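## Task

Scene 1: A foam block sits inside one of six drawers belonging to two short, slim file cabinets with three drawers each. Move the block onto the desk. When the scene ends, all drawers in the room must be completely closed, both cabinets must remain roughly where they started, and the robot must not have fallen or be left leaning. Anything that stays put only because the robot is holding it does not count.

## Robot and tools

Robot: a Hello Robot Stretch 4 with one arm. It has an omni-wheel base, a lift that rides up a mast, a telescoping arm reaching forward, a three-joint wrist (yaw, pitch, roll) and a two-finger gripper. It is roughly 1.6 m tall, and the base edge lies within 0.23 m of the base origin.

Frames: the base frame sits on the floor below the base centre, x forward, y left, z up. hand_pose (a point between the open fingertips) is reported in this frame; with all wrist joints at zero its axes line up with the base frame, though the printed position may be a little off. The odometry frame is where the base frame was at scene start. base_odometry counts wheel rotation only, so slipping looks like travel; heading runs -3.142 to 3.142, positive to the left.

execute_actions: argument "actions" is a list holding exactly one action, or empty to just read state and pictures. Optional "cameras" picks images: head_camera, head_left_camera, head_right_camera, wrist_camera or "all" (omitted or null means all, [] means none). An action contains "base", "joints" or both, optionally with "pace" and "contact_limits"; alternatively it is {"end_of_arm": "enable_torque"} by itself, which re-powers any wrist or gripper motor that shut off.
- "base" holds one command only, each a relative move from where the base last reported itself: {"translate_m": d} drives straight, metres, -2 to 2, positive forward; {"strafe_m": d} slides sideways, metres, -2 to 2, positive left; {"rotate_rad": d} spins in place, radians, -3.2 to 3.2, positive counter-clockwise seen from above.
- "joints" is a single object of absolute targets keyed by joint name (not offsets): lift_m 0 to 1.2 m; arm_m 0 to 0.55 m extension; wrist_yaw_rad -1.134 to 4.276 (0 points forward, positive turns left, 3.14 stows it back; past 3.4 the arm may obstruct); wrist_pitch_rad -1.117 to 4.259 (0 level, 1.57 points down); wrist_roll_rad -1.117 to 4.259 (0 keeps fingers level, positive turns clockwise viewed from behind); gripper_m -0.038 to 0.141, the fingertip gap in metres (negative squeezes the tips together). Out-of-range joint targets are clipped and flagged; other bad values or unknown keys reject the whole call with no motion.
- "pace": "slow", "default", "fast" or "max" (base up to 0.1/0.3/0.4/0.6 m/s and 1/2/3/4 rad/s; with the lift above 0.2 m speed is further capped).
- "contact_limits": {"arm_m": x}, x from 0 (gentlest) to 0.75 (firmest), default 0.5, sets how hard the arm may push before halting.
Motions in one action begin together. A joint or base left out may still be driving to an earlier target. No action runs past 15 s. To unfold at the start, send lift_m 0.4 and wrist_yaw_rad 0 together.

wait: {"seconds": 0 to 10}; commands nothing and returns the usual state and images.
zoom_image: {"camera": name, "region": [x0, y0, x1, y1]} in pixels of that camera's latest full image, top-left origin, at most 504 by 504.
finished_scene: {"scene": 1 or 2}; closes that scene permanently and reports success; the next scene's task comes with it. If a call reports a stop, later calls in the same reply are skipped.

Reading results: base_status and joint_status tell how each motion ended: "done" (for the base this only means the wheels turned enough), "off_target" (resting short, may still push), "contact_stop_at_<key>" (blocked; that part goes slack, a lift may sag, wheels may coast), "limit_stop_at_<name>" such as own_body (self-collision guard, likeliest with the gripper tilted up and rolled) or tilt (leaning over 6 degrees; lift, arm and wheels go limp), and "torque_fault" (a wrist or gripper motor overloaded and went limp until enable_torque). on_its_own lists what happened without being commanded; "held at" is a held target, not the actual position. lidar_m gives 12 distances in metres, 30-degree sectors starting straight ahead and going counter-clockwise (4th left, 7th behind, 10th right); "-" means nothing seen or closer than 0.25 m; it sees from about 0.15 m up, misses glass and thin legs. wrist_depth_mm is a 7x7 grid of depths, 100 to 2000 mm, from the top-left. turned_by_wheels versus turned_by_imu differing by over about 0.1 rad suggests a collision or slip. base_tilt is in degrees (positive forward/right). motor_effort is percent of maximum with the peak in brackets; a gripper_m effort change signals a firm grip at commands of 0 or more, and wrist_pitch effort shifts under a load.

Gripping: command a gap smaller than the object; lower values squeeze harder and pull it toward the wrist. The reading and "done" do not confirm a hold. If fingertips jam on a surface below, raise the lift.

Cameras: head_camera at the mast top looks forward and down (turn the base to look around); the two head fisheyes look more steeply down and show base and arm; wrist_camera looks along the fingers.

Avoid: tipping (driving or turning with over 1 kg held and arm_m above 0.2, especially fast, or steady hard pushes/pulls with the gripper high), torque faults, dropping or flinging the item, slamming drawers, shoving cabinets out of place, and ending with a drawer not fully closed.

Each tool is called after "Emit:" as a command line: name --argument value for each argument, lists and objects as JSON in quotes; but a table of rows of numbers goes row by row, as --pt "numbers of a row", without its own name.

## Session

Emit:
execute_actions --actions '[]'

Scene clock: 0.00 s.
base_odometry: x=+0.000 y=+0.000 heading=+0.000 (m, m, rad; odometry frame)
turned_by_wheels: +0.000 (rad since the last result)
turned_by_imu: +0.000 (rad since the last result)
base_tilt: forward=-0.3 right=-0.1 (deg)
lidar_m: 1.90 2.04 2.00 2.44 2.00 1.47 1.56 2.00 1.91 2.06 1.26 1.16
base_status: not commanded
joint_positions: lift_m=+0.208 arm_m=-0.003 wrist_yaw_rad=+3.196 wrist_pitch_rad=-0.014 wrist_roll_rad=-0.009 gripper_m=+0.057
joint_status: not commanded
motor_effort: lift_m=+20 arm_m=-1 wrist_yaw_rad=+1 wrist_pitch_rad=-8 wrist_roll_rad=+0 gripper_m=-1 wheel_0=+0 wheel_1=+0 wheel_2=+0 (%)
hand_pose: x=-0.1245 y=+0.0716 z=+0.3899 quat_wxyz=(-0.027, +0.007, -0.004, +1.000) (m; base frame)
wrist_depth_mm: - 138 137 - - 1863 1661 / - - 136 - 1756 1537 1708 / - 105 136 1863 1661 1537 1756 / - 116 137 1863 1618 1576 1708 / 142 140 - 1983 1661 1499 1708 / 204 1618 212 1576 196 1464 1397 / 206 1025 960 153 1025 904 976
pictures: head_camera, head_left_camera, head_right_camera, wrist_camera
Images, in order (width x height): head_camera 420x560, head_left_camera 420x672, head_right_camera 420x672, wrist_camera 616x392.

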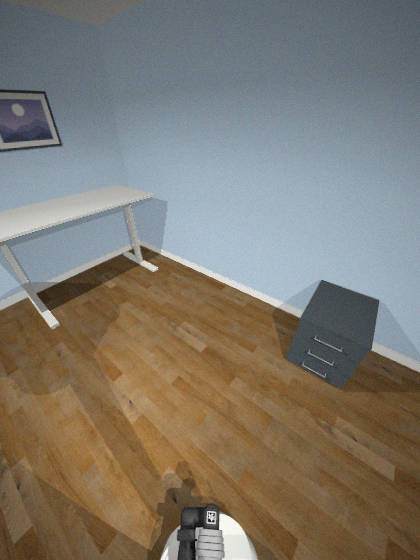

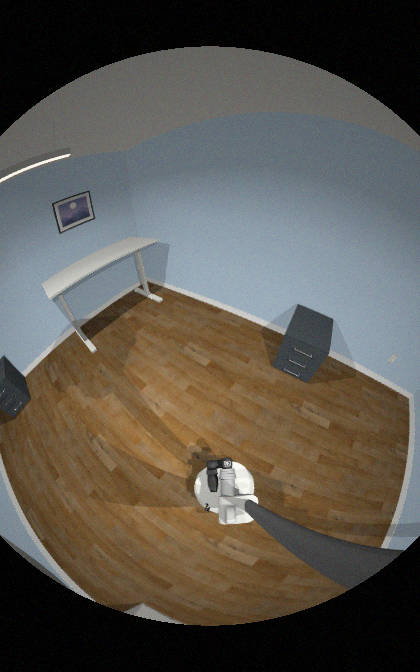

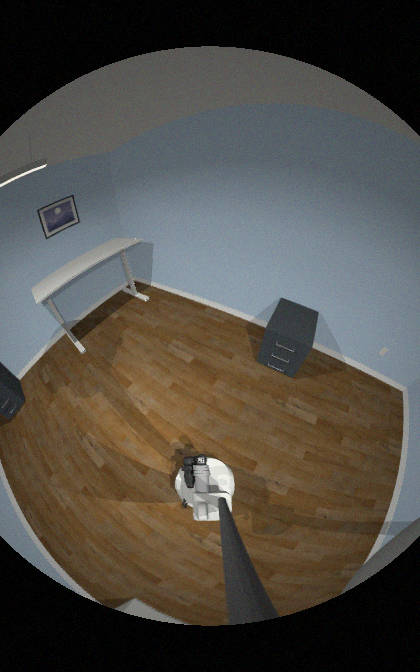

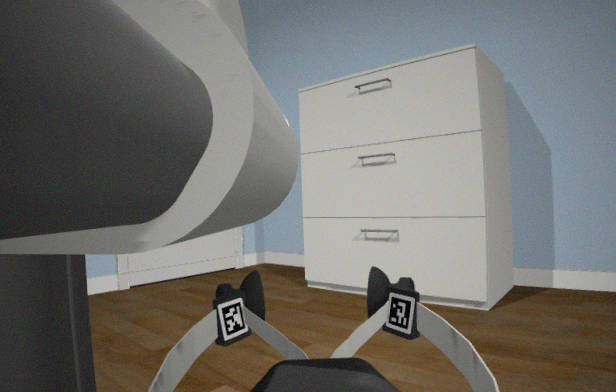

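Cabinet ahead-right, about -30°. Turn and unfold.

Emit:
execute_actions --actions '[{"base":{"rotate_rad":-0.5},"joints":{"lift_m":0.4,"wrist_yaw_rad":0,"wrist_roll_rad":1.57,"gripper_m":0.1}}]' --cameras '["head_camera","wrist_camera"]'

Scene clock: 4.93 s.
base_odometry: x=+0.000 y=+0.000 heading=-0.500 (m, m, rad; odometry frame)
turned_by_wheels: -0.500 (rad since the last result)
turned_by_imu: -0.510 (rad since the last result)
base_tilt: forward=-0.3 right=-0.1 (deg)
lidar_m: 1.17 1.90 2.05 2.00 2.43 2.01 1.47 1.56 1.97 1.90 2.04 1.25
base_status: done
joint_positions: lift_m=+0.400 arm_m=-0.003 wrist_yaw_rad=+0.000 wrist_pitch_rad=-0.014 wrist_roll_rad=+1.570 gripper_m=+0.100
joint_status: all done
motor_effort: lift_m=+23(19) arm_m=+0(0) wrist_yaw_rad=-1(5) wrist_pitch_rad=-9(9) wrist_roll_rad=+1(1) gripper_m=-2(0) wheel_0=-1(6) wheel_1=-2(9) wheel_2=-2(2) (%)
hand_pose: x=+0.4568 y=-0.0873 z=+0.5821 quat_wxyz=(+0.707, +0.707, -0.005, +0.005) (m; base frame)
wrist_depth_mm: 1499 1499 1537 1499 1499 1160 798 / 1537 1499 1499 1499 1499 1078 820 / 1537 1537 1576 1537 960 991 831 / 1576 1618 1618 1576 991 991 842 / 1576 1576 1576 1618 991 1025 842 / 1661 1661 213 1576 217 1060 866 / 1661 1661 1708 152 1661 1060 854
pictures: head_camera, wrist_camera
camera_calibration (this result's frames):
wrist_camera: T_world_to_cam=[[0.0188237, 0.0205344, -0.999612, 0.582041], [0.0356881, 0.999138, 0.0211967, 0.124438], [0.999186, -0.0360732, 0.0180746, -0.247644], [0, 0, 0, 1]] pos_world=[0.232045, -0.145216, 0.583654]
Images, in order (width x height): head_camera 420x560, wrist_camera 616x392.

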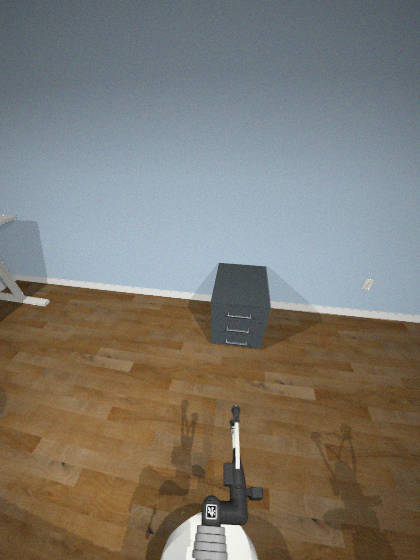

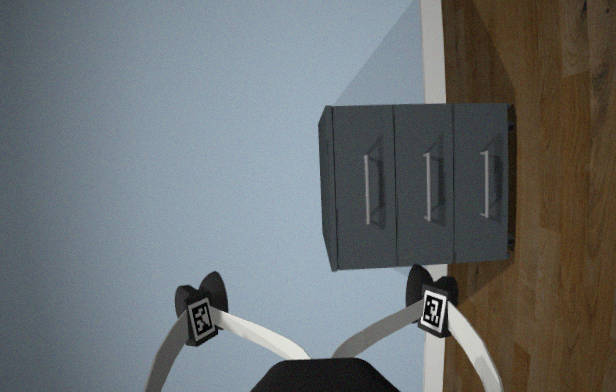

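Emit:
execute_actions --actions '[{"base":{"rotate_rad":-0.07},"joints":{"lift_m":0.25}}]' --cameras '[]'

Emit:
execute_actions --actions '[{"base":{"translate_m":0.2},"joints":{"arm_m":0.35}}]' --cameras '["wrist_camera"]'

Scene clock: 9.17 s.
base_odometry: x=+0.000 y=+0.000 heading=-0.570 (m, m, rad; odometry frame)
turned_by_wheels: -0.070 (rad since the last result)
turned_by_imu: -0.070 (rad since the last result)
base_tilt: forward=-0.3 right=-0.1 (deg)
lidar_m: 1.17 1.83 2.08 2.03 2.45 2.03 1.47 1.53 2.01 1.90 2.03 1.81
base_status: done
joint_positions: lift_m=+0.250 arm_m=-0.003 wrist_yaw_rad=+0.000 wrist_pitch_rad=-0.014 wrist_roll_rad=+1.570 gripper_m=+0.100
joint_status: all done
motor_effort: lift_m=+17(17) arm_m=-1(0) wrist_yaw_rad=+1(0) wrist_pitch_rad=-8(8) wrist_roll_rad=+0(1) gripper_m=-1(3) wheel_0=+0(4) wheel_1=+0(4) wheel_2=-1(4) (%)
hand_pose: x=+0.4568 y=-0.0874 z=+0.4325 quat_wxyz=(+0.707, +0.707, -0.005, +0.005) (m; base frame)
wrist_depth_mm: 1499 1576 1537 1618 1537 842 609 / 1537 1576 1537 1537 1537 878 609 / 1576 1537 1576 1576 991 891 621 / 1661 1618 1576 1008 1008 917 634 / 1576 1576 1576 991 1008 917 640 / 1537 1576 214 1618 217 788 640 / 1576 1618 1576 152 1618 778 647
pictures: none
No camera images: the call's "cameras" was empty. Leave "cameras" out to get every camera's image.

Scene clock: 11.33 s.
base_odometry: x=+0.168 y=-0.108 heading=-0.570 (m, m, rad; odometry frame)
turned_by_wheels: +0.000 (rad since the last result)
turned_by_imu: +0.001 (rad since the last result)
base_tilt: forward=-0.3 right=-0.1 (deg)
lidar_m: 0.99 1.65 2.09 2.00 2.53 2.23 1.66 1.75 2.02 1.90 2.04 1.05
base_status: done
joint_positions: lift_m=+0.250 arm_m=+0.349 wrist_yaw_rad=+0.000 wrist_pitch_rad=-0.014 wrist_roll_rad=+1.570 gripper_m=+0.100
joint_status: all done
motor_effort: lift_m=+18(17) arm_m=+5(5) wrist_yaw_rad=+1(2) wrist_pitch_rad=-8(8) wrist_roll_rad=+0(0) gripper_m=-4(1) wheel_0=+1(5) wheel_1=+1(4) wheel_2=+2(12) (%)
hand_pose: x=+0.8085 y=-0.0874 z=+0.4326 quat_wxyz=(+0.707, +0.707, -0.005, +0.005) (m; base frame)
wrist_depth_mm: 991 1008 1008 991 1008 854 615 / 991 991 1025 430 433 436 433 / 991 1008 436 433 433 436 433 / 1008 1025 1008 436 433 436 439 / 1042 1008 1008 436 436 433 436 / 1025 1025 213 436 216 436 439 / 1042 1042 1025 152 442 439 439
pictures: wrist_camera
camera_calibration (this result's frames):
wrist_camera: T_world_to_cam=[[0.0190163, 0.020652, -0.999606, 0.42583], [0.0360022, 0.999124, 0.021327, 0.114835], [0.999171, -0.0363935, 0.0182561, -0.596495], [0, 0, 0, 1]] pos_world=[0.583768, -0.145237, 0.434103]
Images, in order (width x height): wrist_camera 616x392.

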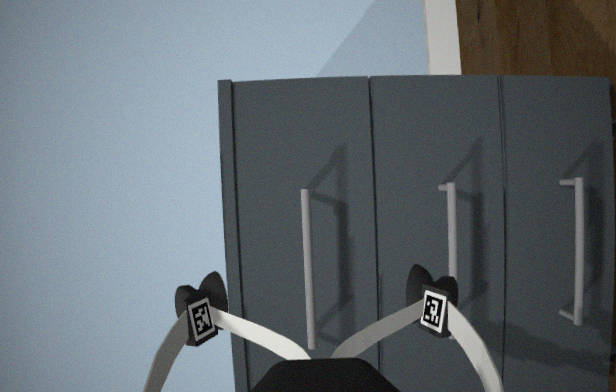

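Emit:
execute_actions --actions '[{"joints":{"arm_m":0.53,"lift_m":0.26}}]' --cameras '["wrist_camera"]'

Emit:
execute_actions --actions '[{"joints":{"gripper_m":-0.02}}]' --cameras '[]'

Emit:
execute_actions --actions '[{"joints":{"arm_m":0.2}}]' --cameras '["head_camera"]'

Scene clock: 14.77 s.
base_odometry: x=+0.168 y=-0.108 heading=-0.570 (m, m, rad; odometry frame)
turned_by_wheels: +0.000 (rad since the last result)
turned_by_imu: +0.001 (rad since the last result)
base_tilt: forward=-0.3 right=-0.1 (deg)
lidar_m: 0.95 1.66 2.07 2.00 2.52 2.24 1.68 1.73 2.00 1.90 2.00 1.08
base_status: not commanded
joint_positions: lift_m=+0.260 arm_m=+0.529 wrist_yaw_rad=+0.000 wrist_pitch_rad=-0.014 wrist_roll_rad=+1.570 gripper_m=+0.100
joint_status: all done
motor_effort: lift_m=+23(24) arm_m=+5(5) wrist_yaw_rad=+0(1) wrist_pitch_rad=-9(8) wrist_roll_rad=+0(0) gripper_m=-1(2) wheel_0=+1(2) wheel_1=+1(1) wheel_2=+2(2) (%)
hand_pose: x=+0.9885 y=-0.0874 z=+0.4421 quat_wxyz=(+0.707, +0.707, -0.005, +0.005) (m; base frame)
wrist_depth_mm: 831 831 250 250 249 250 - / 820 809 251 249 250 252 252 / 831 820 251 251 253 252 253 / 820 820 253 254 253 253 253 / 820 831 254 254 253 254 255 / 831 842 214 255 216 254 255 / 842 842 255 152 256 256 -
pictures: wrist_camera
camera_calibration (this result's frames):
wrist_camera: T_world_to_cam=[[0.0190115, 0.0206513, -0.999606, 0.431972], [0.0360324, 0.999123, 0.0213266, 0.10813], [0.99917, -0.0364237, 0.0182507, -0.776514], [0, 0, 0, 1]] pos_world=[0.763761, -0.145239, 0.443668]
Images, in order (width x height): wrist_camera 616x392.

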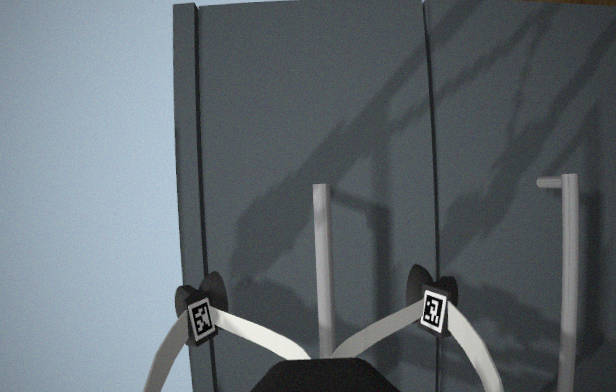

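Scene clock: 16.70 s.
base_odometry: x=+0.168 y=-0.108 heading=-0.570 (m, m, rad; odometry frame)
turned_by_wheels: +0.000 (rad since the last result)
turned_by_imu: +0.001 (rad since the last result)
base_tilt: forward=-0.3 right=-0.1 (deg)
lidar_m: 0.98 1.65 2.06 2.00 2.52 2.24 1.69 1.72 2.02 1.88 2.01 1.05
base_status: not commanded
joint_positions: lift_m=+0.260 arm_m=+0.529 wrist_yaw_rad=+0.001 wrist_pitch_rad=-0.010 wrist_roll_rad=+1.570 gripper_m=-0.019
joint_status: all done
motor_effort: lift_m=+23(23) arm_m=+4(5) wrist_yaw_rad=-2(2) wrist_pitch_rad=-21(22) wrist_roll_rad=+0(0) gripper_m=-18(24) wheel_0=+1(2) wheel_1=+1(1) wheel_2=+2(2) (%)
hand_pose: x=+0.9889 y=-0.0871 z=+0.4408 quat_wxyz=(+0.707, +0.707, -0.003, +0.004) (m; base frame)
wrist_depth_mm: 809 809 245 246 246 251 - / 809 820 245 247 248 253 253 / 809 820 248 247 248 253 253 / 831 831 247 249 250 254 254 / 831 842 249 249 250 255 254 / 831 842 250 204 186 256 258 / 831 842 251 202 252 256 -
pictures: none
No camera images: the call's "cameras" was empty. Leave "cameras" out to get every camera's image.

Scene clock: 18.80 s.
base_odometry: x=+0.168 y=-0.108 heading=-0.569 (m, m, rad; odometry frame)
turned_by_wheels: +0.001 (rad since the last result)
turned_by_imu: +0.002 (rad since the last result)
base_tilt: forward=-0.3 right=-0.1 (deg)
lidar_m: 0.65 1.66 2.08 1.99 2.54 2.23 1.66 1.76 2.00 1.91 2.02 0.69
base_status: not commanded
joint_positions: lift_m=+0.260 arm_m=+0.201 wrist_yaw_rad=+0.008 wrist_pitch_rad=-0.009 wrist_roll_rad=+1.570 gripper_m=-0.019
joint_status: all done
on_its_own: wrist_yaw_rad is at rest, and its effort (-21) is outside its rest range (-13 to +13); wrist_pitch_rad is at rest, and its effort (-24) is outside its rest range (-23 to +23)
motor_effort: lift_m=+23(23) arm_m=-5(6) wrist_yaw_rad=-21(22) wrist_pitch_rad=-24(24) wrist_roll_rad=+0(0) gripper_m=-17(20) wheel_0=+5(5) wheel_1=+3(3) wheel_2=+4(4) (%)
hand_pose: x=+0.6609 y=-0.0852 z=+0.4405 quat_wxyz=(+0.707, +0.707, +0.000, +0.006) (m; base frame)
wrist_depth_mm: 1138 1138 241 243 244 854 609 / 1138 1138 243 243 244 798 597 / 1138 1138 244 244 246 585 591 / 1138 1138 247 247 247 591 585 / 1182 1182 247 248 250 585 603 / 1205 1160 249 204 189 597 603 / 1160 1182 249 200 253 591 621
pictures: head_camera
Images, in order (width x height): head_camera 420x560.

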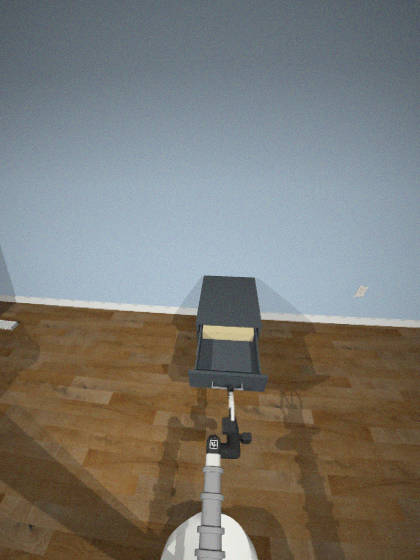

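Something tan at back; pull further.

Emit:
execute_actions --actions '[{"joints":{"arm_m":0.1},"contact_limits":{"arm_m":0.2},"pace":"slow"}]' --cameras '[]'

Emit:
execute_actions --actions '[{"joints":{"gripper_m":0.1}}]' --cameras '["head_camera"]'

Emit:
zoom_image --camera "head_camera" --region '[150,260,310,420]'

Scene clock: 23.63 s.
base_odometry: x=+0.168 y=-0.108 heading=-0.570 (m, m, rad; odometry frame)
turned_by_wheels: -0.001 (rad since the last result)
turned_by_imu: +0.001 (rad since the last result)
base_tilt: forward=-0.3 right=-0.1 (deg)
lidar_m: 0.63 1.66 2.08 2.01 2.54 2.21 1.66 1.74 2.01 1.91 2.03 0.69
base_status: not commanded
joint_positions: lift_m=+0.260 arm_m=+0.101 wrist_yaw_rad=+0.000 wrist_pitch_rad=-0.014 wrist_roll_rad=+1.570 gripper_m=-0.020
joint_status: all done
motor_effort: lift_m=+22(23) arm_m=-5(8) wrist_yaw_rad=+1(24) wrist_pitch_rad=-9(24) wrist_roll_rad=+0(0) gripper_m=-11(18) wheel_0=+2(6) wheel_1=+2(3) wheel_2=+1(5) (%)
contact_limits: arm_m 0.2
hand_pose: x=+0.5602 y=-0.0874 z=+0.4421 quat_wxyz=(+0.707, +0.707, -0.005, +0.005) (m; base frame)
wrist_depth_mm: 1255 1229 1281 1255 1229 891 621 / 1229 1255 1229 334 332 878 621 / 1229 1281 1255 334 332 691 634 / 1308 1281 1308 336 338 691 640 / 1281 1281 1255 338 336 699 647 / 1281 1255 1281 204 187 691 647 / 1281 1255 176 245 340 759 668
pictures: none
No camera images: the call's "cameras" was empty. Leave "cameras" out to get every camera's image.

Scene clock: 25.57 s.
base_odometry: x=+0.168 y=-0.108 heading=-0.570 (m, m, rad; odometry frame)
turned_by_wheels: +0.000 (rad since the last result)
turned_by_imu: +0.001 (rad since the last result)
base_tilt: forward=-0.3 right=-0.1 (deg)
lidar_m: 0.63 1.66 2.06 1.98 2.56 2.24 1.64 1.72 2.00 1.90 2.01 0.65
base_status: not commanded
joint_positions: lift_m=+0.260 arm_m=+0.101 wrist_yaw_rad=+0.000 wrist_pitch_rad=-0.014 wrist_roll_rad=+1.570 gripper_m=+0.100
joint_status: all done
motor_effort: lift_m=+22(22) arm_m=-5(5) wrist_yaw_rad=+0(1) wrist_pitch_rad=-9(9) wrist_roll_rad=+0(1) gripper_m=+0(12) wheel_0=+2(3) wheel_1=+1(2) wheel_2=+1(1) (%)
hand_pose: x=+0.5602 y=-0.0874 z=+0.4421 quat_wxyz=(+0.707, +0.707, -0.005, +0.005) (m; base frame)
wrist_depth_mm: 1229 1229 1229 1255 1255 854 627 / 1229 1229 1255 332 334 891 627 / 1281 1255 1255 334 336 668 627 / 1281 1281 1281 334 336 691 634 / 1281 1255 1281 336 336 691 654 / 1308 1308 213 340 216 691 654 / 1308 1281 1281 152 342 809 661
pictures: head_camera
Images, in order (width x height): head_camera 420x560.

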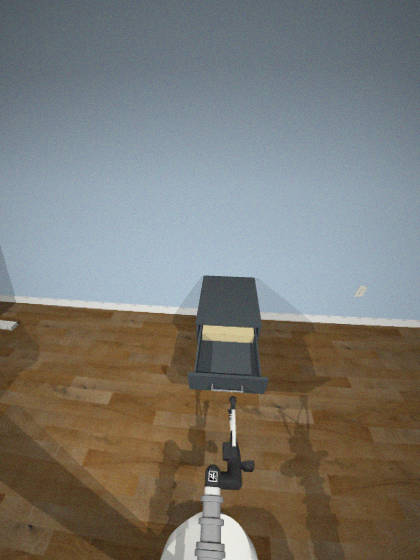

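Region (150, 260, 310, 420) of head_camera's 420x560 image, scaled by 3.150, with more detail than that image has.

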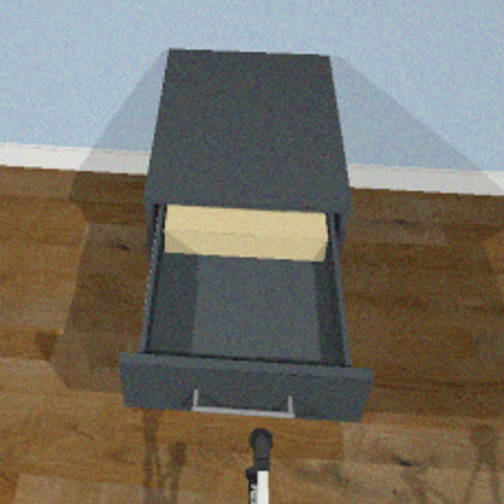

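Emit:
execute_actions --actions '[{"joints":{"arm_m":0.55},"base":{"translate_m":0.03}}]' --cameras '["wrist_camera"]'

Emit:
execute_actions --actions '[{"joints":{"arm_m":0.42}}]' --cameras '[]'

Emit:
execute_actions --actions '[{"joints":{"lift_m":0.105}}]' --cameras '["wrist_camera"]'

Emit:
execute_actions --actions '[{"joints":{"arm_m":0.50}}]' --cameras '[]'

Emit:
execute_actions --actions '[{"joints":{"gripper_m":-0.02}}]' --cameras '[]'

Emit:
execute_actions --actions '[{"joints":{"arm_m":0.17}}]' --cameras '["head_camera"]'

Scene clock: 32.23 s.
base_odometry: x=+0.194 y=-0.124 heading=-0.570 (m, m, rad; odometry frame)
turned_by_wheels: +0.000 (rad since the last result)
turned_by_imu: +0.003 (rad since the last result)
base_tilt: forward=-0.3 right=-0.1 (deg)
lidar_m: 0.96 1.64 2.07 1.99 2.52 2.23 1.70 1.79 2.03 1.90 2.03 1.04
base_status: done
joint_positions: lift_m=+0.260 arm_m=+0.519 wrist_yaw_rad=+0.000 wrist_pitch_rad=-0.015 wrist_roll_rad=+1.570 gripper_m=+0.100
joint_status: arm_m contact_stop (moved +0.418 of +0.449)
joint sent to its limit — the command would take arm_m past its upper limit, so that joint was sent only as far as its limit.
on_its_own: arm_m is slack since a contact_stop (your +0.550 is given up)
motor_effort: lift_m=+22(22) arm_m=+0(13) wrist_yaw_rad=+2(40) wrist_pitch_rad=-7(12) wrist_roll_rad=-1(1) gripper_m=-1(6) wheel_0=+0(5) wheel_1=-1(6) wheel_2=-1(17) (%)
hand_pose: x=+0.9784 y=-0.0875 z=+0.4423 quat_wxyz=(+0.707, +0.707, -0.005, +0.005) (m; base frame)
wrist_depth_mm: 798 809 243 246 245 247 - / 809 798 246 244 244 246 245 / 809 798 245 246 247 244 247 / 809 809 247 246 247 248 247 / 820 809 247 247 247 248 248 / 820 820 213 248 216 249 248 / 820 820 249 152 250 248 -
pictures: wrist_camera
camera_calibration (this result's frames):
wrist_camera: T_world_to_cam=[[0.019274, 0.0209761, -0.999594, 0.432107], [0.0364342, 0.999101, 0.0216683, 0.108065], [0.99915, -0.036837, 0.0184924, -0.766489], [0, 0, 0, 1]] pos_world=[0.753572, -0.145267, 0.443764]
Images, in order (width x height): wrist_camera 616x392.

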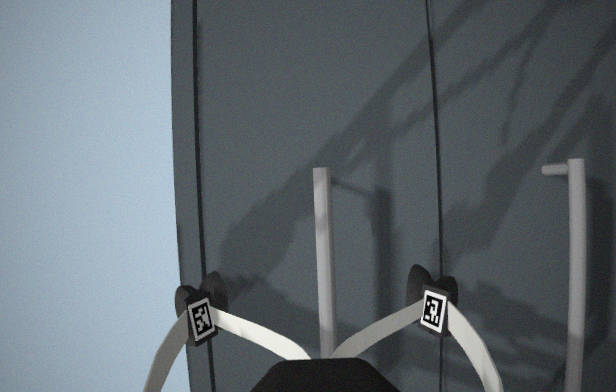

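not run: a stop came earlier in this reply.

not run: a stop came earlier in this reply.

not run: a stop came earlier in this reply.

not run: a stop came earlier in this reply.

not run: a stop came earlier in this reply.

Emit:
execute_actions --actions '[{"joints":{"arm_m":0.42}}]' --cameras '[]'

Emit:
execute_actions --actions '[{"joints":{"lift_m":0.1}}]' --cameras '[]'

Emit:
execute_actions --actions '[{"joints":{"arm_m":0.51}}]' --cameras '["wrist_camera"]'

Emit:
execute_actions --actions '[{"joints":{"gripper_m":-0.02}}]' --cameras '[]'

Emit:
execute_actions --actions '[{"joints":{"arm_m":0.18}}]' --cameras '["head_camera"]'

Scene clock: 36.13 s.
base_odometry: x=+0.194 y=-0.124 heading=-0.570 (m, m, rad; odometry frame)
turned_by_wheels: +0.000 (rad since the last result)
turned_by_imu: +0.002 (rad since the last result)
base_tilt: forward=-0.3 right=-0.1 (deg)
lidar_m: 0.96 1.62 2.07 2.00 2.55 2.26 1.71 1.77 2.01 1.89 2.04 1.02
base_status: not commanded
joint_positions: lift_m=+0.260 arm_m=+0.421 wrist_yaw_rad=+0.000 wrist_pitch_rad=-0.014 wrist_roll_rad=+1.570 gripper_m=+0.100
joint_status: all done
motor_effort: lift_m=+22(22) arm_m=-4(2) wrist_yaw_rad=+1(2) wrist_pitch_rad=-9(9) wrist_roll_rad=-1(1) gripper_m=-1(0) wheel_0=+1(0) wheel_1=-1(1) wheel_2=-1(1) (%)
hand_pose: x=+0.8802 y=-0.0874 z=+0.4422 quat_wxyz=(+0.707, +0.707, -0.005, +0.005) (m; base frame)
wrist_depth_mm: 891 878 891 891 621 699 585 / 878 878 342 343 343 343 343 / 904 891 345 342 342 345 345 / 917 904 345 345 347 345 345 / 904 904 353 345 347 347 347 / 917 904 214 347 216 349 349 / 931 917 627 152 347 349 349
pictures: none
No camera images: the call's "cameras" was empty. Leave "cameras" out to get every camera's image.

Scene clock: 37.87 s.
base_odometry: x=+0.194 y=-0.124 heading=-0.570 (m, m, rad; odometry frame)
turned_by_wheels: +0.000 (rad since the last result)
turned_by_imu: +0.001 (rad since the last result)
base_tilt: forward=-0.3 right=-0.1 (deg)
lidar_m: 0.95 1.61 2.09 1.98 2.53 2.26 1.69 1.77 2.01 1.92 2.01 1.03
base_status: not commanded
joint_positions: lift_m=+0.100 arm_m=+0.421 wrist_yaw_rad=+0.000 wrist_pitch_rad=-0.014 wrist_roll_rad=+1.570 gripper_m=+0.100
joint_status: all done
motor_effort: lift_m=+17(16) arm_m=-4(5) wrist_yaw_rad=+1(1) wrist_pitch_rad=-9(8) wrist_roll_rad=-1(1) gripper_m=+1(0) wheel_0=+0(0) wheel_1=-1(1) wheel_2=-1(1) (%)
hand_pose: x=+0.8802 y=-0.0874 z=+0.2826 quat_wxyz=(+0.707, +0.707, -0.005, +0.005) (m; base frame)
wrist_depth_mm: 904 878 891 878 539 445 375 / 343 342 343 342 345 345 379 / 342 345 343 345 347 343 349 / 345 343 342 345 345 347 357 / 343 343 347 345 347 349 345 / 891 345 215 349 216 349 349 / 627 347 347 152 347 349 351
pictures: none
No camera images: the call's "cameras" was empty. Leave "cameras" out to get every camera's image.

Scene clock: 39.10 s.
base_odometry: x=+0.194 y=-0.124 heading=-0.570 (m, m, rad; odometry frame)
turned_by_wheels: +0.000 (rad since the last result)
turned_by_imu: +0.000 (rad since the last result)
base_tilt: forward=-0.3 right=-0.1 (deg)
lidar_m: 0.97 1.62 2.07 1.99 2.55 2.28 1.71 1.77 2.01 1.92 2.02 1.03
base_status: not commanded
joint_positions: lift_m=+0.100 arm_m=+0.509 wrist_yaw_rad=+0.000 wrist_pitch_rad=-0.014 wrist_roll_rad=+1.570 gripper_m=+0.100
joint_status: all done
motor_effort: lift_m=+18(18) arm_m=+5(8) wrist_yaw_rad=+1(1) wrist_pitch_rad=-8(8) wrist_roll_rad=-1(0) gripper_m=-3(1) wheel_0=+0(0) wheel_1=-1(1) wheel_2=-1(1) (%)
hand_pose: x=+0.9685 y=-0.0874 z=+0.2826 quat_wxyz=(+0.707, +0.707, -0.005, +0.005) (m; base frame)
wrist_depth_mm: 252 254 254 255 255 254 - / 253 253 255 254 255 255 255 / 254 255 256 256 256 256 256 / 254 254 255 256 257 257 259 / 256 256 256 256 257 257 257 / 256 257 214 258 217 258 258 / 258 257 258 153 258 258 -
pictures: wrist_camera
camera_calibration (this result's frames):
wrist_camera: T_world_to_cam=[[0.0189869, 0.0209833, -0.9996, 0.272883], [0.0360709, 0.999115, 0.0216582, 0.112134], [0.999169, -0.0364677, 0.0182132, -0.753613], [0, 0, 0, 1]] pos_world=[0.743761, -0.145244, 0.284071]
Images, in order (width x height): wrist_camera 616x392.

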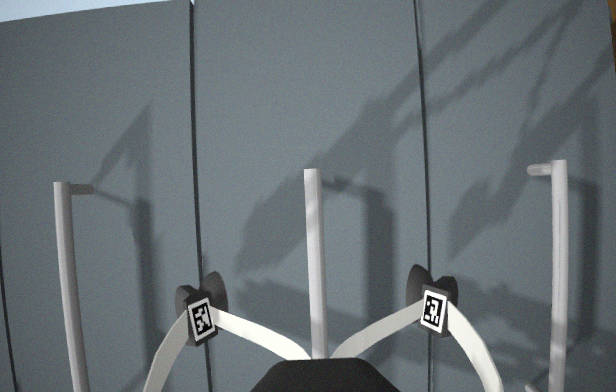

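Scene clock: 41.03 s.
base_odometry: x=+0.194 y=-0.124 heading=-0.570 (m, m, rad; odometry frame)
turned_by_wheels: +0.000 (rad since the last result)
turned_by_imu: +0.001 (rad since the last result)
base_tilt: forward=-0.3 right=-0.1 (deg)
lidar_m: 0.96 1.61 2.08 2.00 2.55 2.26 1.71 1.77 2.00 1.90 2.03 1.04
base_status: not commanded
joint_positions: lift_m=+0.100 arm_m=+0.509 wrist_yaw_rad=+0.001 wrist_pitch_rad=-0.014 wrist_roll_rad=+1.570 gripper_m=-0.019
joint_status: all done
motor_effort: lift_m=+17(18) arm_m=+4(5) wrist_yaw_rad=-1(2) wrist_pitch_rad=-10(11) wrist_roll_rad=-1(1) gripper_m=-19(13) wheel_0=+0(0) wheel_1=-1(1) wheel_2=+0(1) (%)
hand_pose: x=+0.9688 y=-0.0872 z=+0.2823 quat_wxyz=(+0.707, +0.707, -0.004, +0.005) (m; base frame)
wrist_depth_mm: 252 252 249 250 251 254 - / 251 253 250 252 251 255 255 / 254 255 251 252 252 255 256 / 254 255 250 251 252 257 257 / 256 256 252 253 254 258 257 / 256 257 253 206 186 258 258 / 241 257 254 202 255 148 -
pictures: none
No camera images: the call's "cameras" was empty. Leave "cameras" out to get every camera's image.

Scene clock: 43.13 s.
base_odometry: x=+0.194 y=-0.124 heading=-0.570 (m, m, rad; odometry frame)
turned_by_wheels: +0.001 (rad since the last result)
turned_by_imu: +0.002 (rad since the last result)
base_tilt: forward=-0.3 right=-0.1 (deg)
lidar_m: 0.62 1.63 2.07 1.98 2.53 2.26 1.70 1.78 2.03 1.91 2.04 0.67
base_status: not commanded
joint_positions: lift_m=+0.100 arm_m=+0.181 wrist_yaw_rad=+0.006 wrist_pitch_rad=-0.012 wrist_roll_rad=+1.570 gripper_m=-0.019
joint_status: all done
on_its_own: wrist_yaw_rad is at rest, and its effort (-16) is outside its rest range (-13 to +13)
motor_effort: lift_m=+18(17) arm_m=-4(8) wrist_yaw_rad=-16(16) wrist_pitch_rad=-13(14) wrist_roll_rad=-1(1) gripper_m=-17(19) wheel_0=+3(3) wheel_1=+1(1) wheel_2=+2(2) (%)
hand_pose: x=+0.6407 y=-0.0857 z=+0.2820 quat_wxyz=(+0.707, +0.707, -0.002, +0.007) (m; base frame)
wrist_depth_mm: 1138 1118 248 248 249 539 392 / 1160 1118 248 248 250 559 399 / 1138 1138 249 250 250 569 410 / 1118 1138 251 251 252 574 404 / 1160 1138 253 253 253 585 421 / 1182 1160 253 205 187 585 418 / 1160 1138 254 217 255 469 421
pictures: head_camera
Images, in order (width x height): head_camera 420x560.

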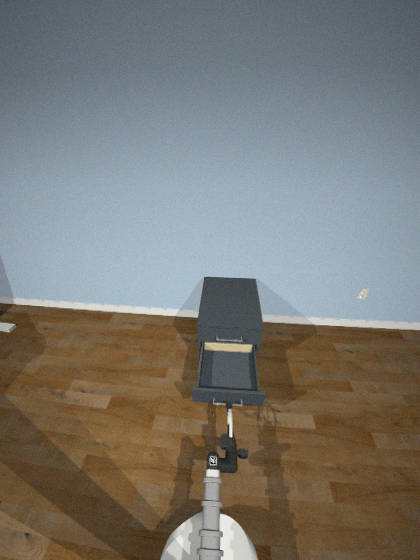

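Emit:
execute_actions --actions '[{"joints":{"arm_m":0.517}}]' --cameras '[]'

Emit:
execute_actions --actions '[{"joints":{"gripper_m":0.1}}]' --cameras '[]'

Emit:
execute_actions --actions '[{"joints":{"arm_m":0.42}}]' --cameras '[]'

Emit:
execute_actions --actions '[{"joints":{"lift_m":0.0,"wrist_pitch_rad":0.25}}]' --cameras '["wrist_camera"]'

Scene clock: 47.43 s.
base_odometry: x=+0.194 y=-0.124 heading=-0.570 (m, m, rad; odometry frame)
turned_by_wheels: +0.000 (rad since the last result)
turned_by_imu: +0.001 (rad since the last result)
base_tilt: forward=-0.3 right=-0.1 (deg)
lidar_m: 0.96 1.63 2.08 1.99 2.53 2.26 1.69 1.77 2.02 1.89 2.04 1.03
base_status: not commanded
joint_positions: lift_m=+0.100 arm_m=+0.516 wrist_yaw_rad=-0.001 wrist_pitch_rad=-0.013 wrist_roll_rad=+1.570 gripper_m=-0.020
joint_status: all done
motor_effort: lift_m=+18(18) arm_m=+7(10) wrist_yaw_rad=+4(16) wrist_pitch_rad=-11(14) wrist_roll_rad=-1(1) gripper_m=-16(19) wheel_0=+2(4) wheel_1=+0(1) wheel_2=-1(2) (%)
hand_pose: x=+0.9751 y=-0.0877 z=+0.2823 quat_wxyz=(+0.707, +0.707, -0.005, +0.004) (m; base frame)
wrist_depth_mm: 248 247 248 248 249 250 - / 247 248 248 249 247 249 249 / 248 248 248 250 249 250 251 / 249 250 250 250 250 252 251 / 249 250 251 251 251 251 252 / 251 250 250 211 187 254 254 / 250 251 252 234 253 253 -
pictures: none
No camera images: the call's "cameras" was empty. Leave "cameras" out to get every camera's image.

Scene clock: 49.37 s.
base_odometry: x=+0.194 y=-0.124 heading=-0.570 (m, m, rad; odometry frame)
turned_by_wheels: +0.000 (rad since the last result)
turned_by_imu: +0.001 (rad since the last result)
base_tilt: forward=-0.3 right=-0.1 (deg)
lidar_m: 0.97 1.63 2.05 1.99 2.56 2.26 1.70 1.77 2.01 1.90 2.01 1.03
base_status: not commanded
joint_positions: lift_m=+0.100 arm_m=+0.516 wrist_yaw_rad=+0.000 wrist_pitch_rad=-0.014 wrist_roll_rad=+1.570 gripper_m=+0.100
joint_status: all done
motor_effort: lift_m=+18(18) arm_m=+5(7) wrist_yaw_rad=+2(5) wrist_pitch_rad=-10(11) wrist_roll_rad=-1(1) gripper_m=-2(16) wheel_0=+2(2) wheel_1=+1(0) wheel_2=-1(1) (%)
hand_pose: x=+0.9755 y=-0.0875 z=+0.2824 quat_wxyz=(+0.707, +0.707, -0.005, +0.005) (m; base frame)
wrist_depth_mm: 246 247 247 246 248 249 - / 246 247 248 249 249 249 250 / 248 247 248 250 250 250 250 / 248 248 249 249 250 250 251 / 249 250 250 251 251 252 251 / 249 250 213 251 217 253 253 / 250 250 251 152 253 253 -
pictures: none
No camera images: the call's "cameras" was empty. Leave "cameras" out to get every camera's image.

Scene clock: 50.63 s.
base_odometry: x=+0.194 y=-0.124 heading=-0.570 (m, m, rad; odometry frame)
turned_by_wheels: +0.000 (rad since the last result)
turned_by_imu: +0.001 (rad since the last result)
base_tilt: forward=-0.3 right=-0.1 (deg)
lidar_m: 0.97 1.64 2.07 2.01 2.53 2.27 1.70 1.75 2.03 1.91 2.02 1.00
base_status: not commanded
joint_positions: lift_m=+0.100 arm_m=+0.421 wrist_yaw_rad=+0.000 wrist_pitch_rad=-0.014 wrist_roll_rad=+1.570 gripper_m=+0.100
joint_status: all done
motor_effort: lift_m=+18(18) arm_m=-4(3) wrist_yaw_rad=+1(2) wrist_pitch_rad=-9(9) wrist_roll_rad=-1(1) gripper_m=+3(0) wheel_0=+1(2) wheel_1=+1(0) wheel_2=-1(1) (%)
hand_pose: x=+0.8802 y=-0.0874 z=+0.2825 quat_wxyz=(+0.707, +0.707, -0.005, +0.005) (m; base frame)
wrist_depth_mm: 878 891 891 891 544 439 373 / 342 342 343 345 345 342 375 / 340 343 343 342 347 345 347 / 343 345 343 343 347 345 357 / 349 343 347 347 349 347 347 / 917 345 213 349 216 349 349 / 634 347 351 152 351 349 351
pictures: none
No camera images: the call's "cameras" was empty. Leave "cameras" out to get every camera's image.

Scene clock: 52.07 s.
base_odometry: x=+0.194 y=-0.124 heading=-0.570 (m, m, rad; odometry frame)
turned_by_wheels: +0.000 (rad since the last result)
turned_by_imu: +0.001 (rad since the last result)
base_tilt: forward=-0.3 right=-0.1 (deg)
lidar_m: 0.93 1.60 2.05 1.99 2.55 2.28 1.71 1.77 2.03 1.90 2.03 1.04
base_status: not commanded
joint_positions: lift_m=+0.000 arm_m=+0.421 wrist_yaw_rad=+0.000 wrist_pitch_rad=+0.252 wrist_roll_rad=+1.570 gripper_m=+0.100
joint_status: all done
motor_effort: lift_m=+18(17) arm_m=-4(5) wrist_yaw_rad=+1(1) wrist_pitch_rad=-6(5) wrist_roll_rad=-1(1) gripper_m=-2(2) wheel_0=+1(1) wheel_1=+1(0) wheel_2=-1(1) (%)
hand_pose: x=+0.8711 y=-0.0874 z=+0.1065 quat_wxyz=(+0.702, +0.701, +0.089, -0.089) (m; base frame)
wrist_depth_mm: 768 820 878 500 312 213 - / 300 315 338 357 319 216 177 / 300 319 342 364 324 220 179 / 297 319 334 362 329 223 181 / 300 320 338 359 330 223 181 / 298 319 213 364 216 203 182 / 300 315 338 152 314 203 -
pictures: wrist_camera
camera_calibration (this result's frames):
wrist_camera: T_world_to_cam=[[-0.244744, 0.020956, -0.969361, 0.325301], [0.0405492, 0.999113, 0.0113613, 0.116674], [0.968739, -0.0365262, -0.245377, -0.598479], [0, 0, 0, 1]] pos_world=[0.654655, -0.145247, 0.167156]
Images, in order (width x height): wrist_camera 616x392.

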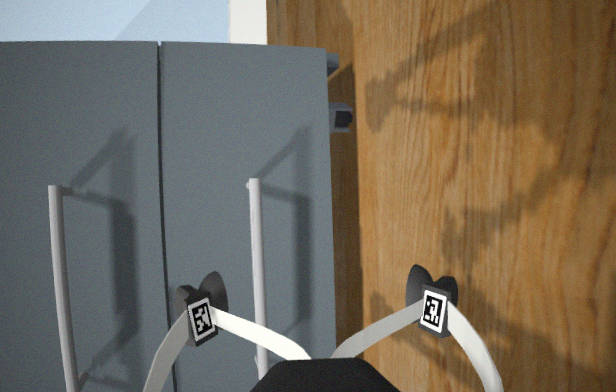

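Emit:
execute_actions --actions '[{"joints":{"arm_m":0.51,"wrist_pitch_rad":0.18,"gripper_m":0.07}}]' --cameras '["wrist_camera"]'

Emit:
execute_actions --actions '[{"joints":{"gripper_m":-0.02}}]' --cameras '[]'

Emit:
execute_actions --actions '[{"joints":{"arm_m":0.18}}]' --cameras '["head_camera"]'

Scene clock: 55.43 s.
base_odometry: x=+0.194 y=-0.124 heading=-0.570 (m, m, rad; odometry frame)
turned_by_wheels: +0.000 (rad since the last result)
turned_by_imu: +0.001 (rad since the last result)
base_tilt: forward=-0.3 right=-0.1 (deg)
lidar_m: 0.95 1.61 2.06 2.00 2.51 2.24 1.71 1.76 2.01 1.89 2.03 1.02
base_status: not commanded
joint_positions: lift_m=+0.000 arm_m=+0.509 wrist_yaw_rad=+0.000 wrist_pitch_rad=+0.183 wrist_roll_rad=+1.570 gripper_m=+0.070
joint_status: all done
motor_effort: lift_m=+18(18) arm_m=+5(9) wrist_yaw_rad=+1(1) wrist_pitch_rad=-9(14) wrist_roll_rad=-1(1) gripper_m=-1(2) wheel_0=+2(1) wheel_1=+1(0) wheel_2=-1(1) (%)
hand_pose: x=+0.9638 y=-0.0874 z=+0.1261 quat_wxyz=(+0.704, +0.704, +0.065, -0.064) (m; base frame)
wrist_depth_mm: 228 237 249 260 282 236 - / 228 238 251 263 276 240 192 / 229 240 253 262 276 244 196 / 229 240 252 260 276 248 198 / 229 240 251 262 276 251 199 / 230 240 216 260 204 237 199 / 229 239 253 157 277 223 -
pictures: wrist_camera
camera_calibration (this result's frames):
wrist_camera: T_world_to_cam=[[-0.176962, 0.0209447, -0.983995, 0.303437], [0.0396082, 0.999115, 0.0141434, 0.113235], [0.98342, -0.0364715, -0.177635, -0.706127], [0, 0, 0, 1]] pos_world=[0.743632, -0.145244, 0.171546]
Images, in order (width x height): wrist_camera 616x392.

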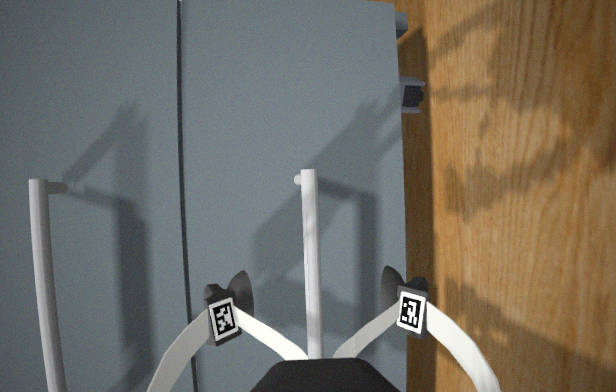

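Scene clock: 57.07 s.
base_odometry: x=+0.194 y=-0.124 heading=-0.570 (m, m, rad; odometry frame)
turned_by_wheels: +0.000 (rad since the last result)
turned_by_imu: +0.001 (rad since the last result)
base_tilt: forward=-0.3 right=-0.1 (deg)
lidar_m: 0.94 1.64 2.07 2.00 2.55 2.26 1.67 1.76 2.00 1.93 2.03 1.04
base_status: not commanded
joint_positions: lift_m=+0.000 arm_m=+0.509 wrist_yaw_rad=+0.001 wrist_pitch_rad=+0.182 wrist_roll_rad=+1.570 gripper_m=-0.019
joint_status: all done
motor_effort: lift_m=+18(18) arm_m=+4(5) wrist_yaw_rad=-2(1) wrist_pitch_rad=-6(10) wrist_roll_rad=-1(1) gripper_m=-24(13) wheel_0=+2(2) wheel_1=+1(0) wheel_2=+0(1) (%)
hand_pose: x=+0.9641 y=-0.0872 z=+0.1263 quat_wxyz=(+0.704, +0.704, +0.064, -0.064) (m; base frame)
wrist_depth_mm: 229 236 248 259 273 236 - / 229 236 248 259 273 242 193 / 229 237 249 259 272 246 196 / 229 240 250 259 273 248 198 / 229 240 248 257 272 251 200 / 229 240 246 208 188 250 200 / 230 238 214 186 273 213 -
pictures: none
No camera images: the call's "cameras" was empty. Leave "cameras" out to get every camera's image.

Scene clock: 59.17 s.
base_odometry: x=+0.194 y=-0.124 heading=-0.570 (m, m, rad; odometry frame)
turned_by_wheels: +0.000 (rad since the last result)
turned_by_imu: +0.001 (rad since the last result)
base_tilt: forward=-0.3 right=-0.1 (deg)
lidar_m: 0.62 1.62 2.07 2.01 2.54 2.25 1.70 1.77 2.01 1.92 2.03 0.70
base_status: not commanded
joint_positions: lift_m=+0.000 arm_m=+0.181 wrist_yaw_rad=+0.006 wrist_pitch_rad=+0.182 wrist_roll_rad=+1.570 gripper_m=-0.019
joint_status: all done
on_its_own: wrist_yaw_rad is at rest, and its effort (-15) is outside its rest range (-13 to +13)
motor_effort: lift_m=+18(17) arm_m=-4(5) wrist_yaw_rad=-15(15) wrist_pitch_rad=-8(8) wrist_roll_rad=-1(0) gripper_m=-15(21) wheel_0=+2(3) wheel_1=+1(1) wheel_2=+2(2) (%)
hand_pose: x=+0.6359 y=-0.0858 z=+0.1262 quat_wxyz=(+0.705, +0.704, +0.066, -0.062) (m; base frame)
wrist_depth_mm: 1008 1060 249 257 272 237 - / 1025 1060 250 260 271 242 195 / 517 549 250 260 274 247 198 / 525 549 251 257 274 250 199 / 530 544 251 257 276 251 201 / 525 554 249 206 189 252 200 / 530 554 214 177 277 215 -
pictures: head_camera
Images, in order (width x height): head_camera 420x560.

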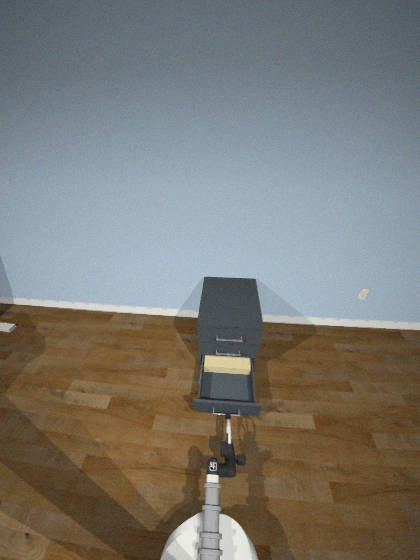

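Empty. Close and turn to the other cabinet.

Emit:
execute_actions --actions '[{"joints":{"arm_m":0.516}}]' --cameras '[]'

Emit:
execute_actions --actions '[{"joints":{"gripper_m":0.08}}]' --cameras '[]'

Emit:
execute_actions --actions '[{"joints":{"arm_m":0.1,"wrist_pitch_rad":0}}]' --cameras '["wrist_camera"]'

Emit:
execute_actions --actions '[{"base":{"rotate_rad":1.55},"joints":{"lift_m":0.1}}]' --cameras '["head_camera"]'

Scene clock: 63.93 s.
base_odometry: x=+0.193 y=-0.124 heading=-0.570 (m, m, rad; odometry frame)
turned_by_wheels: +0.000 (rad since the last result)
turned_by_imu: +0.001 (rad since the last result)
base_tilt: forward=-0.3 right=-0.1 (deg)
lidar_m: 0.95 1.63 2.09 2.00 2.48 2.25 1.70 1.77 2.01 1.88 2.03 1.05
base_status: not commanded
joint_positions: lift_m=+0.000 arm_m=+0.515 wrist_yaw_rad=-0.001 wrist_pitch_rad=+0.182 wrist_roll_rad=+1.570 gripper_m=-0.020
joint_status: all done
motor_effort: lift_m=+18(18) arm_m=+7(5) wrist_yaw_rad=+5(15) wrist_pitch_rad=-7(8) wrist_roll_rad=-1(1) gripper_m=-16(18) wheel_0=+2(4) wheel_1=+0(1) wheel_2=-2(2) (%)
hand_pose: x=+0.9693 y=-0.0877 z=+0.1263 quat_wxyz=(+0.704, +0.704, +0.064, -0.065) (m; base frame)
wrist_depth_mm: 224 234 244 256 268 237 - / 224 234 243 256 271 241 193 / 224 234 247 256 270 245 196 / 224 234 247 254 267 248 199 / 224 236 247 256 271 251 199 / 224 236 242 208 185 249 200 / 213 235 245 224 271 213 -
pictures: none
No camera images: the call's "cameras" was empty. Leave "cameras" out to get every camera's image.

Scene clock: 65.67 s.
base_odometry: x=+0.193 y=-0.124 heading=-0.570 (m, m, rad; odometry frame)
turned_by_wheels: +0.000 (rad since the last result)
turned_by_imu: +0.001 (rad since the last result)
base_tilt: forward=-0.3 right=-0.1 (deg)
lidar_m: 0.96 1.63 2.09 2.00 2.54 2.26 1.71 1.76 2.02 1.90 2.02 1.04
base_status: not commanded
joint_positions: lift_m=+0.000 arm_m=+0.515 wrist_yaw_rad=+0.000 wrist_pitch_rad=+0.182 wrist_roll_rad=+1.570 gripper_m=+0.080
joint_status: all done
motor_effort: lift_m=+18(17) arm_m=+5(7) wrist_yaw_rad=+2(5) wrist_pitch_rad=-7(7) wrist_roll_rad=-1(1) gripper_m=+0(12) wheel_0=+2(2) wheel_1=+1(0) wheel_2=-2(2) (%)
hand_pose: x=+0.9697 y=-0.0875 z=+0.1263 quat_wxyz=(+0.704, +0.704, +0.064, -0.064) (m; base frame)
wrist_depth_mm: 223 234 244 255 270 236 - / 224 234 245 256 267 242 193 / 224 235 244 256 271 246 196 / 224 234 248 254 270 248 198 / 224 234 247 254 271 249 199 / 224 234 215 256 202 236 200 / 226 234 248 156 274 223 -
pictures: none
No camera images: the call's "cameras" was empty. Leave "cameras" out to get every camera's image.

Scene clock: 68.00 s.
base_odometry: x=+0.194 y=-0.124 heading=-0.570 (m, m, rad; odometry frame)
turned_by_wheels: +0.000 (rad since the last result)
turned_by_imu: +0.001 (rad since the last result)
base_tilt: forward=-0.3 right=-0.1 (deg)
lidar_m: 0.93 1.61 2.04 1.99 2.55 2.23 1.69 1.76 2.02 1.90 2.04 1.04
base_status: not commanded
joint_positions: lift_m=+0.000 arm_m=+0.101 wrist_yaw_rad=+0.000 wrist_pitch_rad=+0.003 wrist_roll_rad=+1.570 gripper_m=+0.080
joint_status: all done
motor_effort: lift_m=+18(18) arm_m=-5(2) wrist_yaw_rad=+1(2) wrist_pitch_rad=-9(13) wrist_roll_rad=+0(0) gripper_m=-2(3) wheel_0=+2(2) wheel_1=+0(0) wheel_2=-1(2) (%)
hand_pose: x=+0.5602 y=-0.0874 z=+0.1777 quat_wxyz=(+0.707, +0.707, +0.001, -0.001) (m; base frame)
wrist_depth_mm: 1205 1182 1229 1229 627 338 - / 1205 1182 1229 1229 654 343 252 / 1182 654 654 668 676 351 256 / 1205 668 668 676 668 359 259 / 1229 661 661 668 676 364 262 / 1229 668 214 683 202 340 260 / 1229 661 976 156 647 314 -
pictures: wrist_camera
camera_calibration (this result's frames):
wrist_camera: T_world_to_cam=[[0.00204089, 0.0209507, -0.999778, 0.185352], [0.0365113, 0.999112, 0.0210113, 0.129023], [0.999331, -0.0365461, 0.00127414, -0.340845], [0, 0, 0, 1]] pos_world=[0.335528, -0.145248, 0.183034]
Images, in order (width x height): wrist_camera 616x392.

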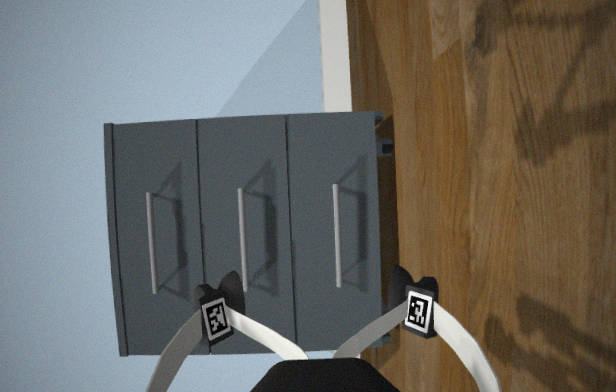

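Scene clock: 70.03 s.
base_odometry: x=+0.194 y=-0.124 heading=+0.980 (m, m, rad; odometry frame)
turned_by_wheels: +1.550 (rad since the last result)
turned_by_imu: +1.587 (rad since the last result)
base_tilt: forward=-0.3 right=-0.1 (deg)
lidar_m: 1.99 2.55 2.23 1.69 1.76 2.04 1.92 2.01 1.02 0.93 1.62 2.06
base_status: done
joint_positions: lift_m=+0.100 arm_m=+0.101 wrist_yaw_rad=+0.000 wrist_pitch_rad=+0.003 wrist_roll_rad=+1.570 gripper_m=+0.080
joint_status: all done
motor_effort: lift_m=+22(25) arm_m=-5(4) wrist_yaw_rad=+1(1) wrist_pitch_rad=-9(9) wrist_roll_rad=-1(1) gripper_m=-3(0) wheel_0=-1(6) wheel_1=-1(9) wheel_2=+2(7) (%)
hand_pose: x=+0.5603 y=-0.0874 z=+0.2773 quat_wxyz=(+0.707, +0.707, +0.001, -0.001) (m; base frame)
wrist_depth_mm: - - - - 1008 530 384 / - - - - 1042 544 394 / - - - - 1078 554 399 / - - - - 1118 559 394 / - - - - 1138 569 410 / - - 214 - 202 530 413 / - - - 156 1025 488 407
pictures: head_camera
Images, in order (width x height): head_camera 420x560.

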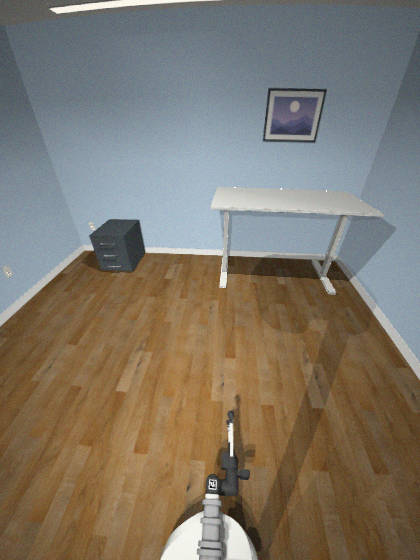

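Emit:
execute_actions --actions '[{"base":{"strafe_m":1.3},"pace":"fast"}]' --cameras '[]'

Emit:
execute_actions --actions '[{"base":{"translate_m":0.95},"joints":{"lift_m":0.255,"arm_m":0.3,"gripper_m":0.1},"pace":"fast"}]' --cameras '["wrist_camera"]'

Scene clock: 76.40 s.
base_odometry: x=-0.886 y=+0.600 heading=+0.980 (m, m, rad; odometry frame)
turned_by_wheels: +0.000 (rad since the last result)
turned_by_imu: -0.003 (rad since the last result)
base_tilt: forward=-0.3 right=-0.1 (deg)
lidar_m: 2.23 1.24 0.90 0.75 0.43 0.59 1.86 2.00 2.78 2.29 2.82 2.36
base_status: done
joint_positions: lift_m=+0.100 arm_m=+0.101 wrist_yaw_rad=+0.000 wrist_pitch_rad=+0.003 wrist_roll_rad=+1.570 gripper_m=+0.080
joint_status: not commanded
motor_effort: lift_m=+22(22) arm_m=-5(5) wrist_yaw_rad=+1(0) wrist_pitch_rad=-9(9) wrist_roll_rad=-1(0) gripper_m=-1(2) wheel_0=+2(10) wheel_1=+0(11) wheel_2=+1(0) (%)
hand_pose: x=+0.5602 y=-0.0874 z=+0.2773 quat_wxyz=(+0.707, +0.707, +0.001, -0.001) (m; base frame)
wrist_depth_mm: - - - - 1008 521 384 / - - - - 1042 544 394 / - - - - 1098 549 404 / - - - 1983 1118 564 397 / - - - 1983 1160 569 410 / - - 215 - 202 530 413 / - - - 156 1025 488 407
pictures: none
No camera images: the call's "cameras" was empty. Leave "cameras" out to get every camera's image.

Scene clock: 80.13 s.
base_odometry: x=-0.357 y=+1.389 heading=+0.980 (m, m, rad; odometry frame)
turned_by_wheels: +0.000 (rad since the last result)
turned_by_imu: +0.000 (rad since the last result)
base_tilt: forward=-0.3 right=-0.1 (deg)
lidar_m: 1.25 1.20 0.89 0.83 0.90 1.21 1.61 3.01 2.44 2.87 1.61 1.72
base_status: done
joint_positions: lift_m=+0.255 arm_m=+0.299 wrist_yaw_rad=+0.000 wrist_pitch_rad=+0.002 wrist_roll_rad=+1.570 gripper_m=+0.100
joint_status: all done
motor_effort: lift_m=+23(27) arm_m=+5(9) wrist_yaw_rad=+1(2) wrist_pitch_rad=-8(8) wrist_roll_rad=-1(1) gripper_m=+2(1) wheel_0=-1(5) wheel_1=-1(3) wheel_2=+1(12) (%)
hand_pose: x=+0.7586 y=-0.0874 z=+0.4324 quat_wxyz=(+0.707, +0.707, +0.001, -0.001) (m; base frame)
wrist_depth_mm: 1308 1366 1336 1336 1336 820 597 / 1336 1336 1366 1336 1336 866 591 / 1308 1336 1336 1366 1366 854 609 / 1336 1308 1366 798 809 798 615 / 1336 1366 1366 798 798 798 627 / 1336 1366 214 798 216 768 615 / 1366 1366 1397 152 798 768 627
pictures: wrist_camera
camera_calibration (this result's frames):
wrist_camera: T_world_to_cam=[[0.00240964, 0.0209509, -0.999778, 0.439265], [0.0363902, 0.999116, 0.0210247, 0.116484], [0.999335, -0.0364328, 0.0016451, -0.539542], [0, 0, 0, 1]] pos_world=[0.533886, -0.145241, 0.437606]
Images, in order (width x height): wrist_camera 616x392.

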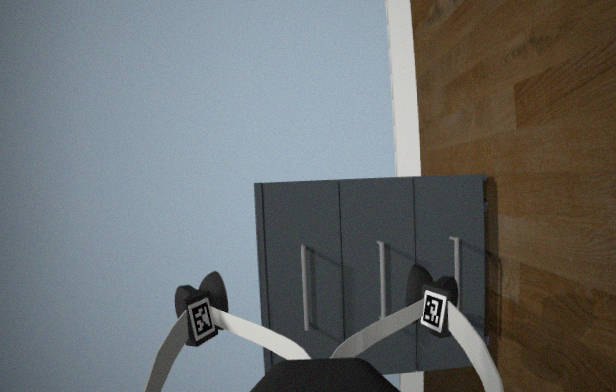

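Emit:
execute_actions --actions '[{"base":{"strafe_m":0.09}}]' --cameras '[]'

Emit:
execute_actions --actions '[{"base":{"translate_m":0.345},"joints":{"lift_m":0.26,"arm_m":0.42}}]' --cameras '["wrist_camera"]'

Scene clock: 82.97 s.
base_odometry: x=-0.432 y=+1.440 heading=+0.980 (m, m, rad; odometry frame)
turned_by_wheels: +0.000 (rad since the last result)
turned_by_imu: +0.001 (rad since the last result)
base_tilt: forward=-0.3 right=-0.1 (deg)
lidar_m: 1.28 1.08 0.79 0.74 0.79 1.14 1.19 3.02 2.54 2.97 1.70 1.83
base_status: done
joint_positions: lift_m=+0.255 arm_m=+0.299 wrist_yaw_rad=+0.000 wrist_pitch_rad=+0.002 wrist_roll_rad=+1.570 gripper_m=+0.100
joint_status: not commanded
motor_effort: lift_m=+23(23) arm_m=+5(4) wrist_yaw_rad=+1(1) wrist_pitch_rad=-8(7) wrist_roll_rad=-1(1) gripper_m=-1(0) wheel_0=+1(6) wheel_1=-2(3) wheel_2=+1(0) (%)
hand_pose: x=+0.7586 y=-0.0874 z=+0.4324 quat_wxyz=(+0.707, +0.707, +0.001, -0.001) (m; base frame)
wrist_depth_mm: 1336 1308 1336 1366 1336 820 597 / 1336 1366 1366 1366 1366 842 597 / 1336 1366 1336 788 788 798 609 / 1336 1336 1308 788 788 809 615 / 1366 1366 1336 798 788 809 627 / 1366 1366 214 788 216 778 627 / 1397 1397 1397 152 1366 768 640
pictures: none
No camera images: the call's "cameras" was empty. Leave "cameras" out to get every camera's image.

Scene clock: 85.60 s.
base_odometry: x=-0.240 y=+1.726 heading=+0.980 (m, m, rad; odometry frame)
turned_by_wheels: +0.000 (rad since the last result)
turned_by_imu: +0.000 (rad since the last result)
base_tilt: forward=-0.3 right=-0.1 (deg)
lidar_m: 0.91 1.08 0.77 0.73 0.78 1.10 1.52 3.37 2.67 2.65 1.45 1.57
base_status: done
joint_positions: lift_m=+0.260 arm_m=+0.419 wrist_yaw_rad=+0.000 wrist_pitch_rad=+0.002 wrist_roll_rad=+1.570 gripper_m=+0.100
joint_status: all done
motor_effort: lift_m=+23(24) arm_m=+4(10) wrist_yaw_rad=+1(2) wrist_pitch_rad=-9(8) wrist_roll_rad=+0(1) gripper_m=+0(3) wheel_0=+1(5) wheel_1=+0(9) wheel_2=+0(8) (%)
hand_pose: x=+0.8786 y=-0.0874 z=+0.4373 quat_wxyz=(+0.707, +0.707, +0.001, -0.001) (m; base frame)
wrist_depth_mm: 866 866 878 878 891 831 609 / 866 866 317 319 320 320 320 / 866 878 317 320 320 322 324 / 866 878 320 319 320 325 324 / 878 891 319 320 322 324 327 / 878 891 215 322 216 324 327 / 878 891 322 152 325 322 330
pictures: wrist_camera
camera_calibration (this result's frames):
wrist_camera: T_world_to_cam=[[0.00235559, 0.0209508, -0.999778, 0.443989], [0.0364419, 0.999115, 0.0210227, 0.111984], [0.999333, -0.0364834, 0.00159001, -0.659429], [0, 0, 0, 1]] pos_world=[0.653862, -0.145244, 0.442584]
Images, in order (width x height): wrist_camera 616x392.

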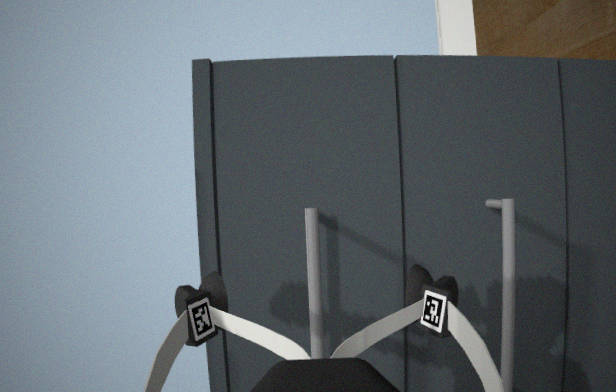

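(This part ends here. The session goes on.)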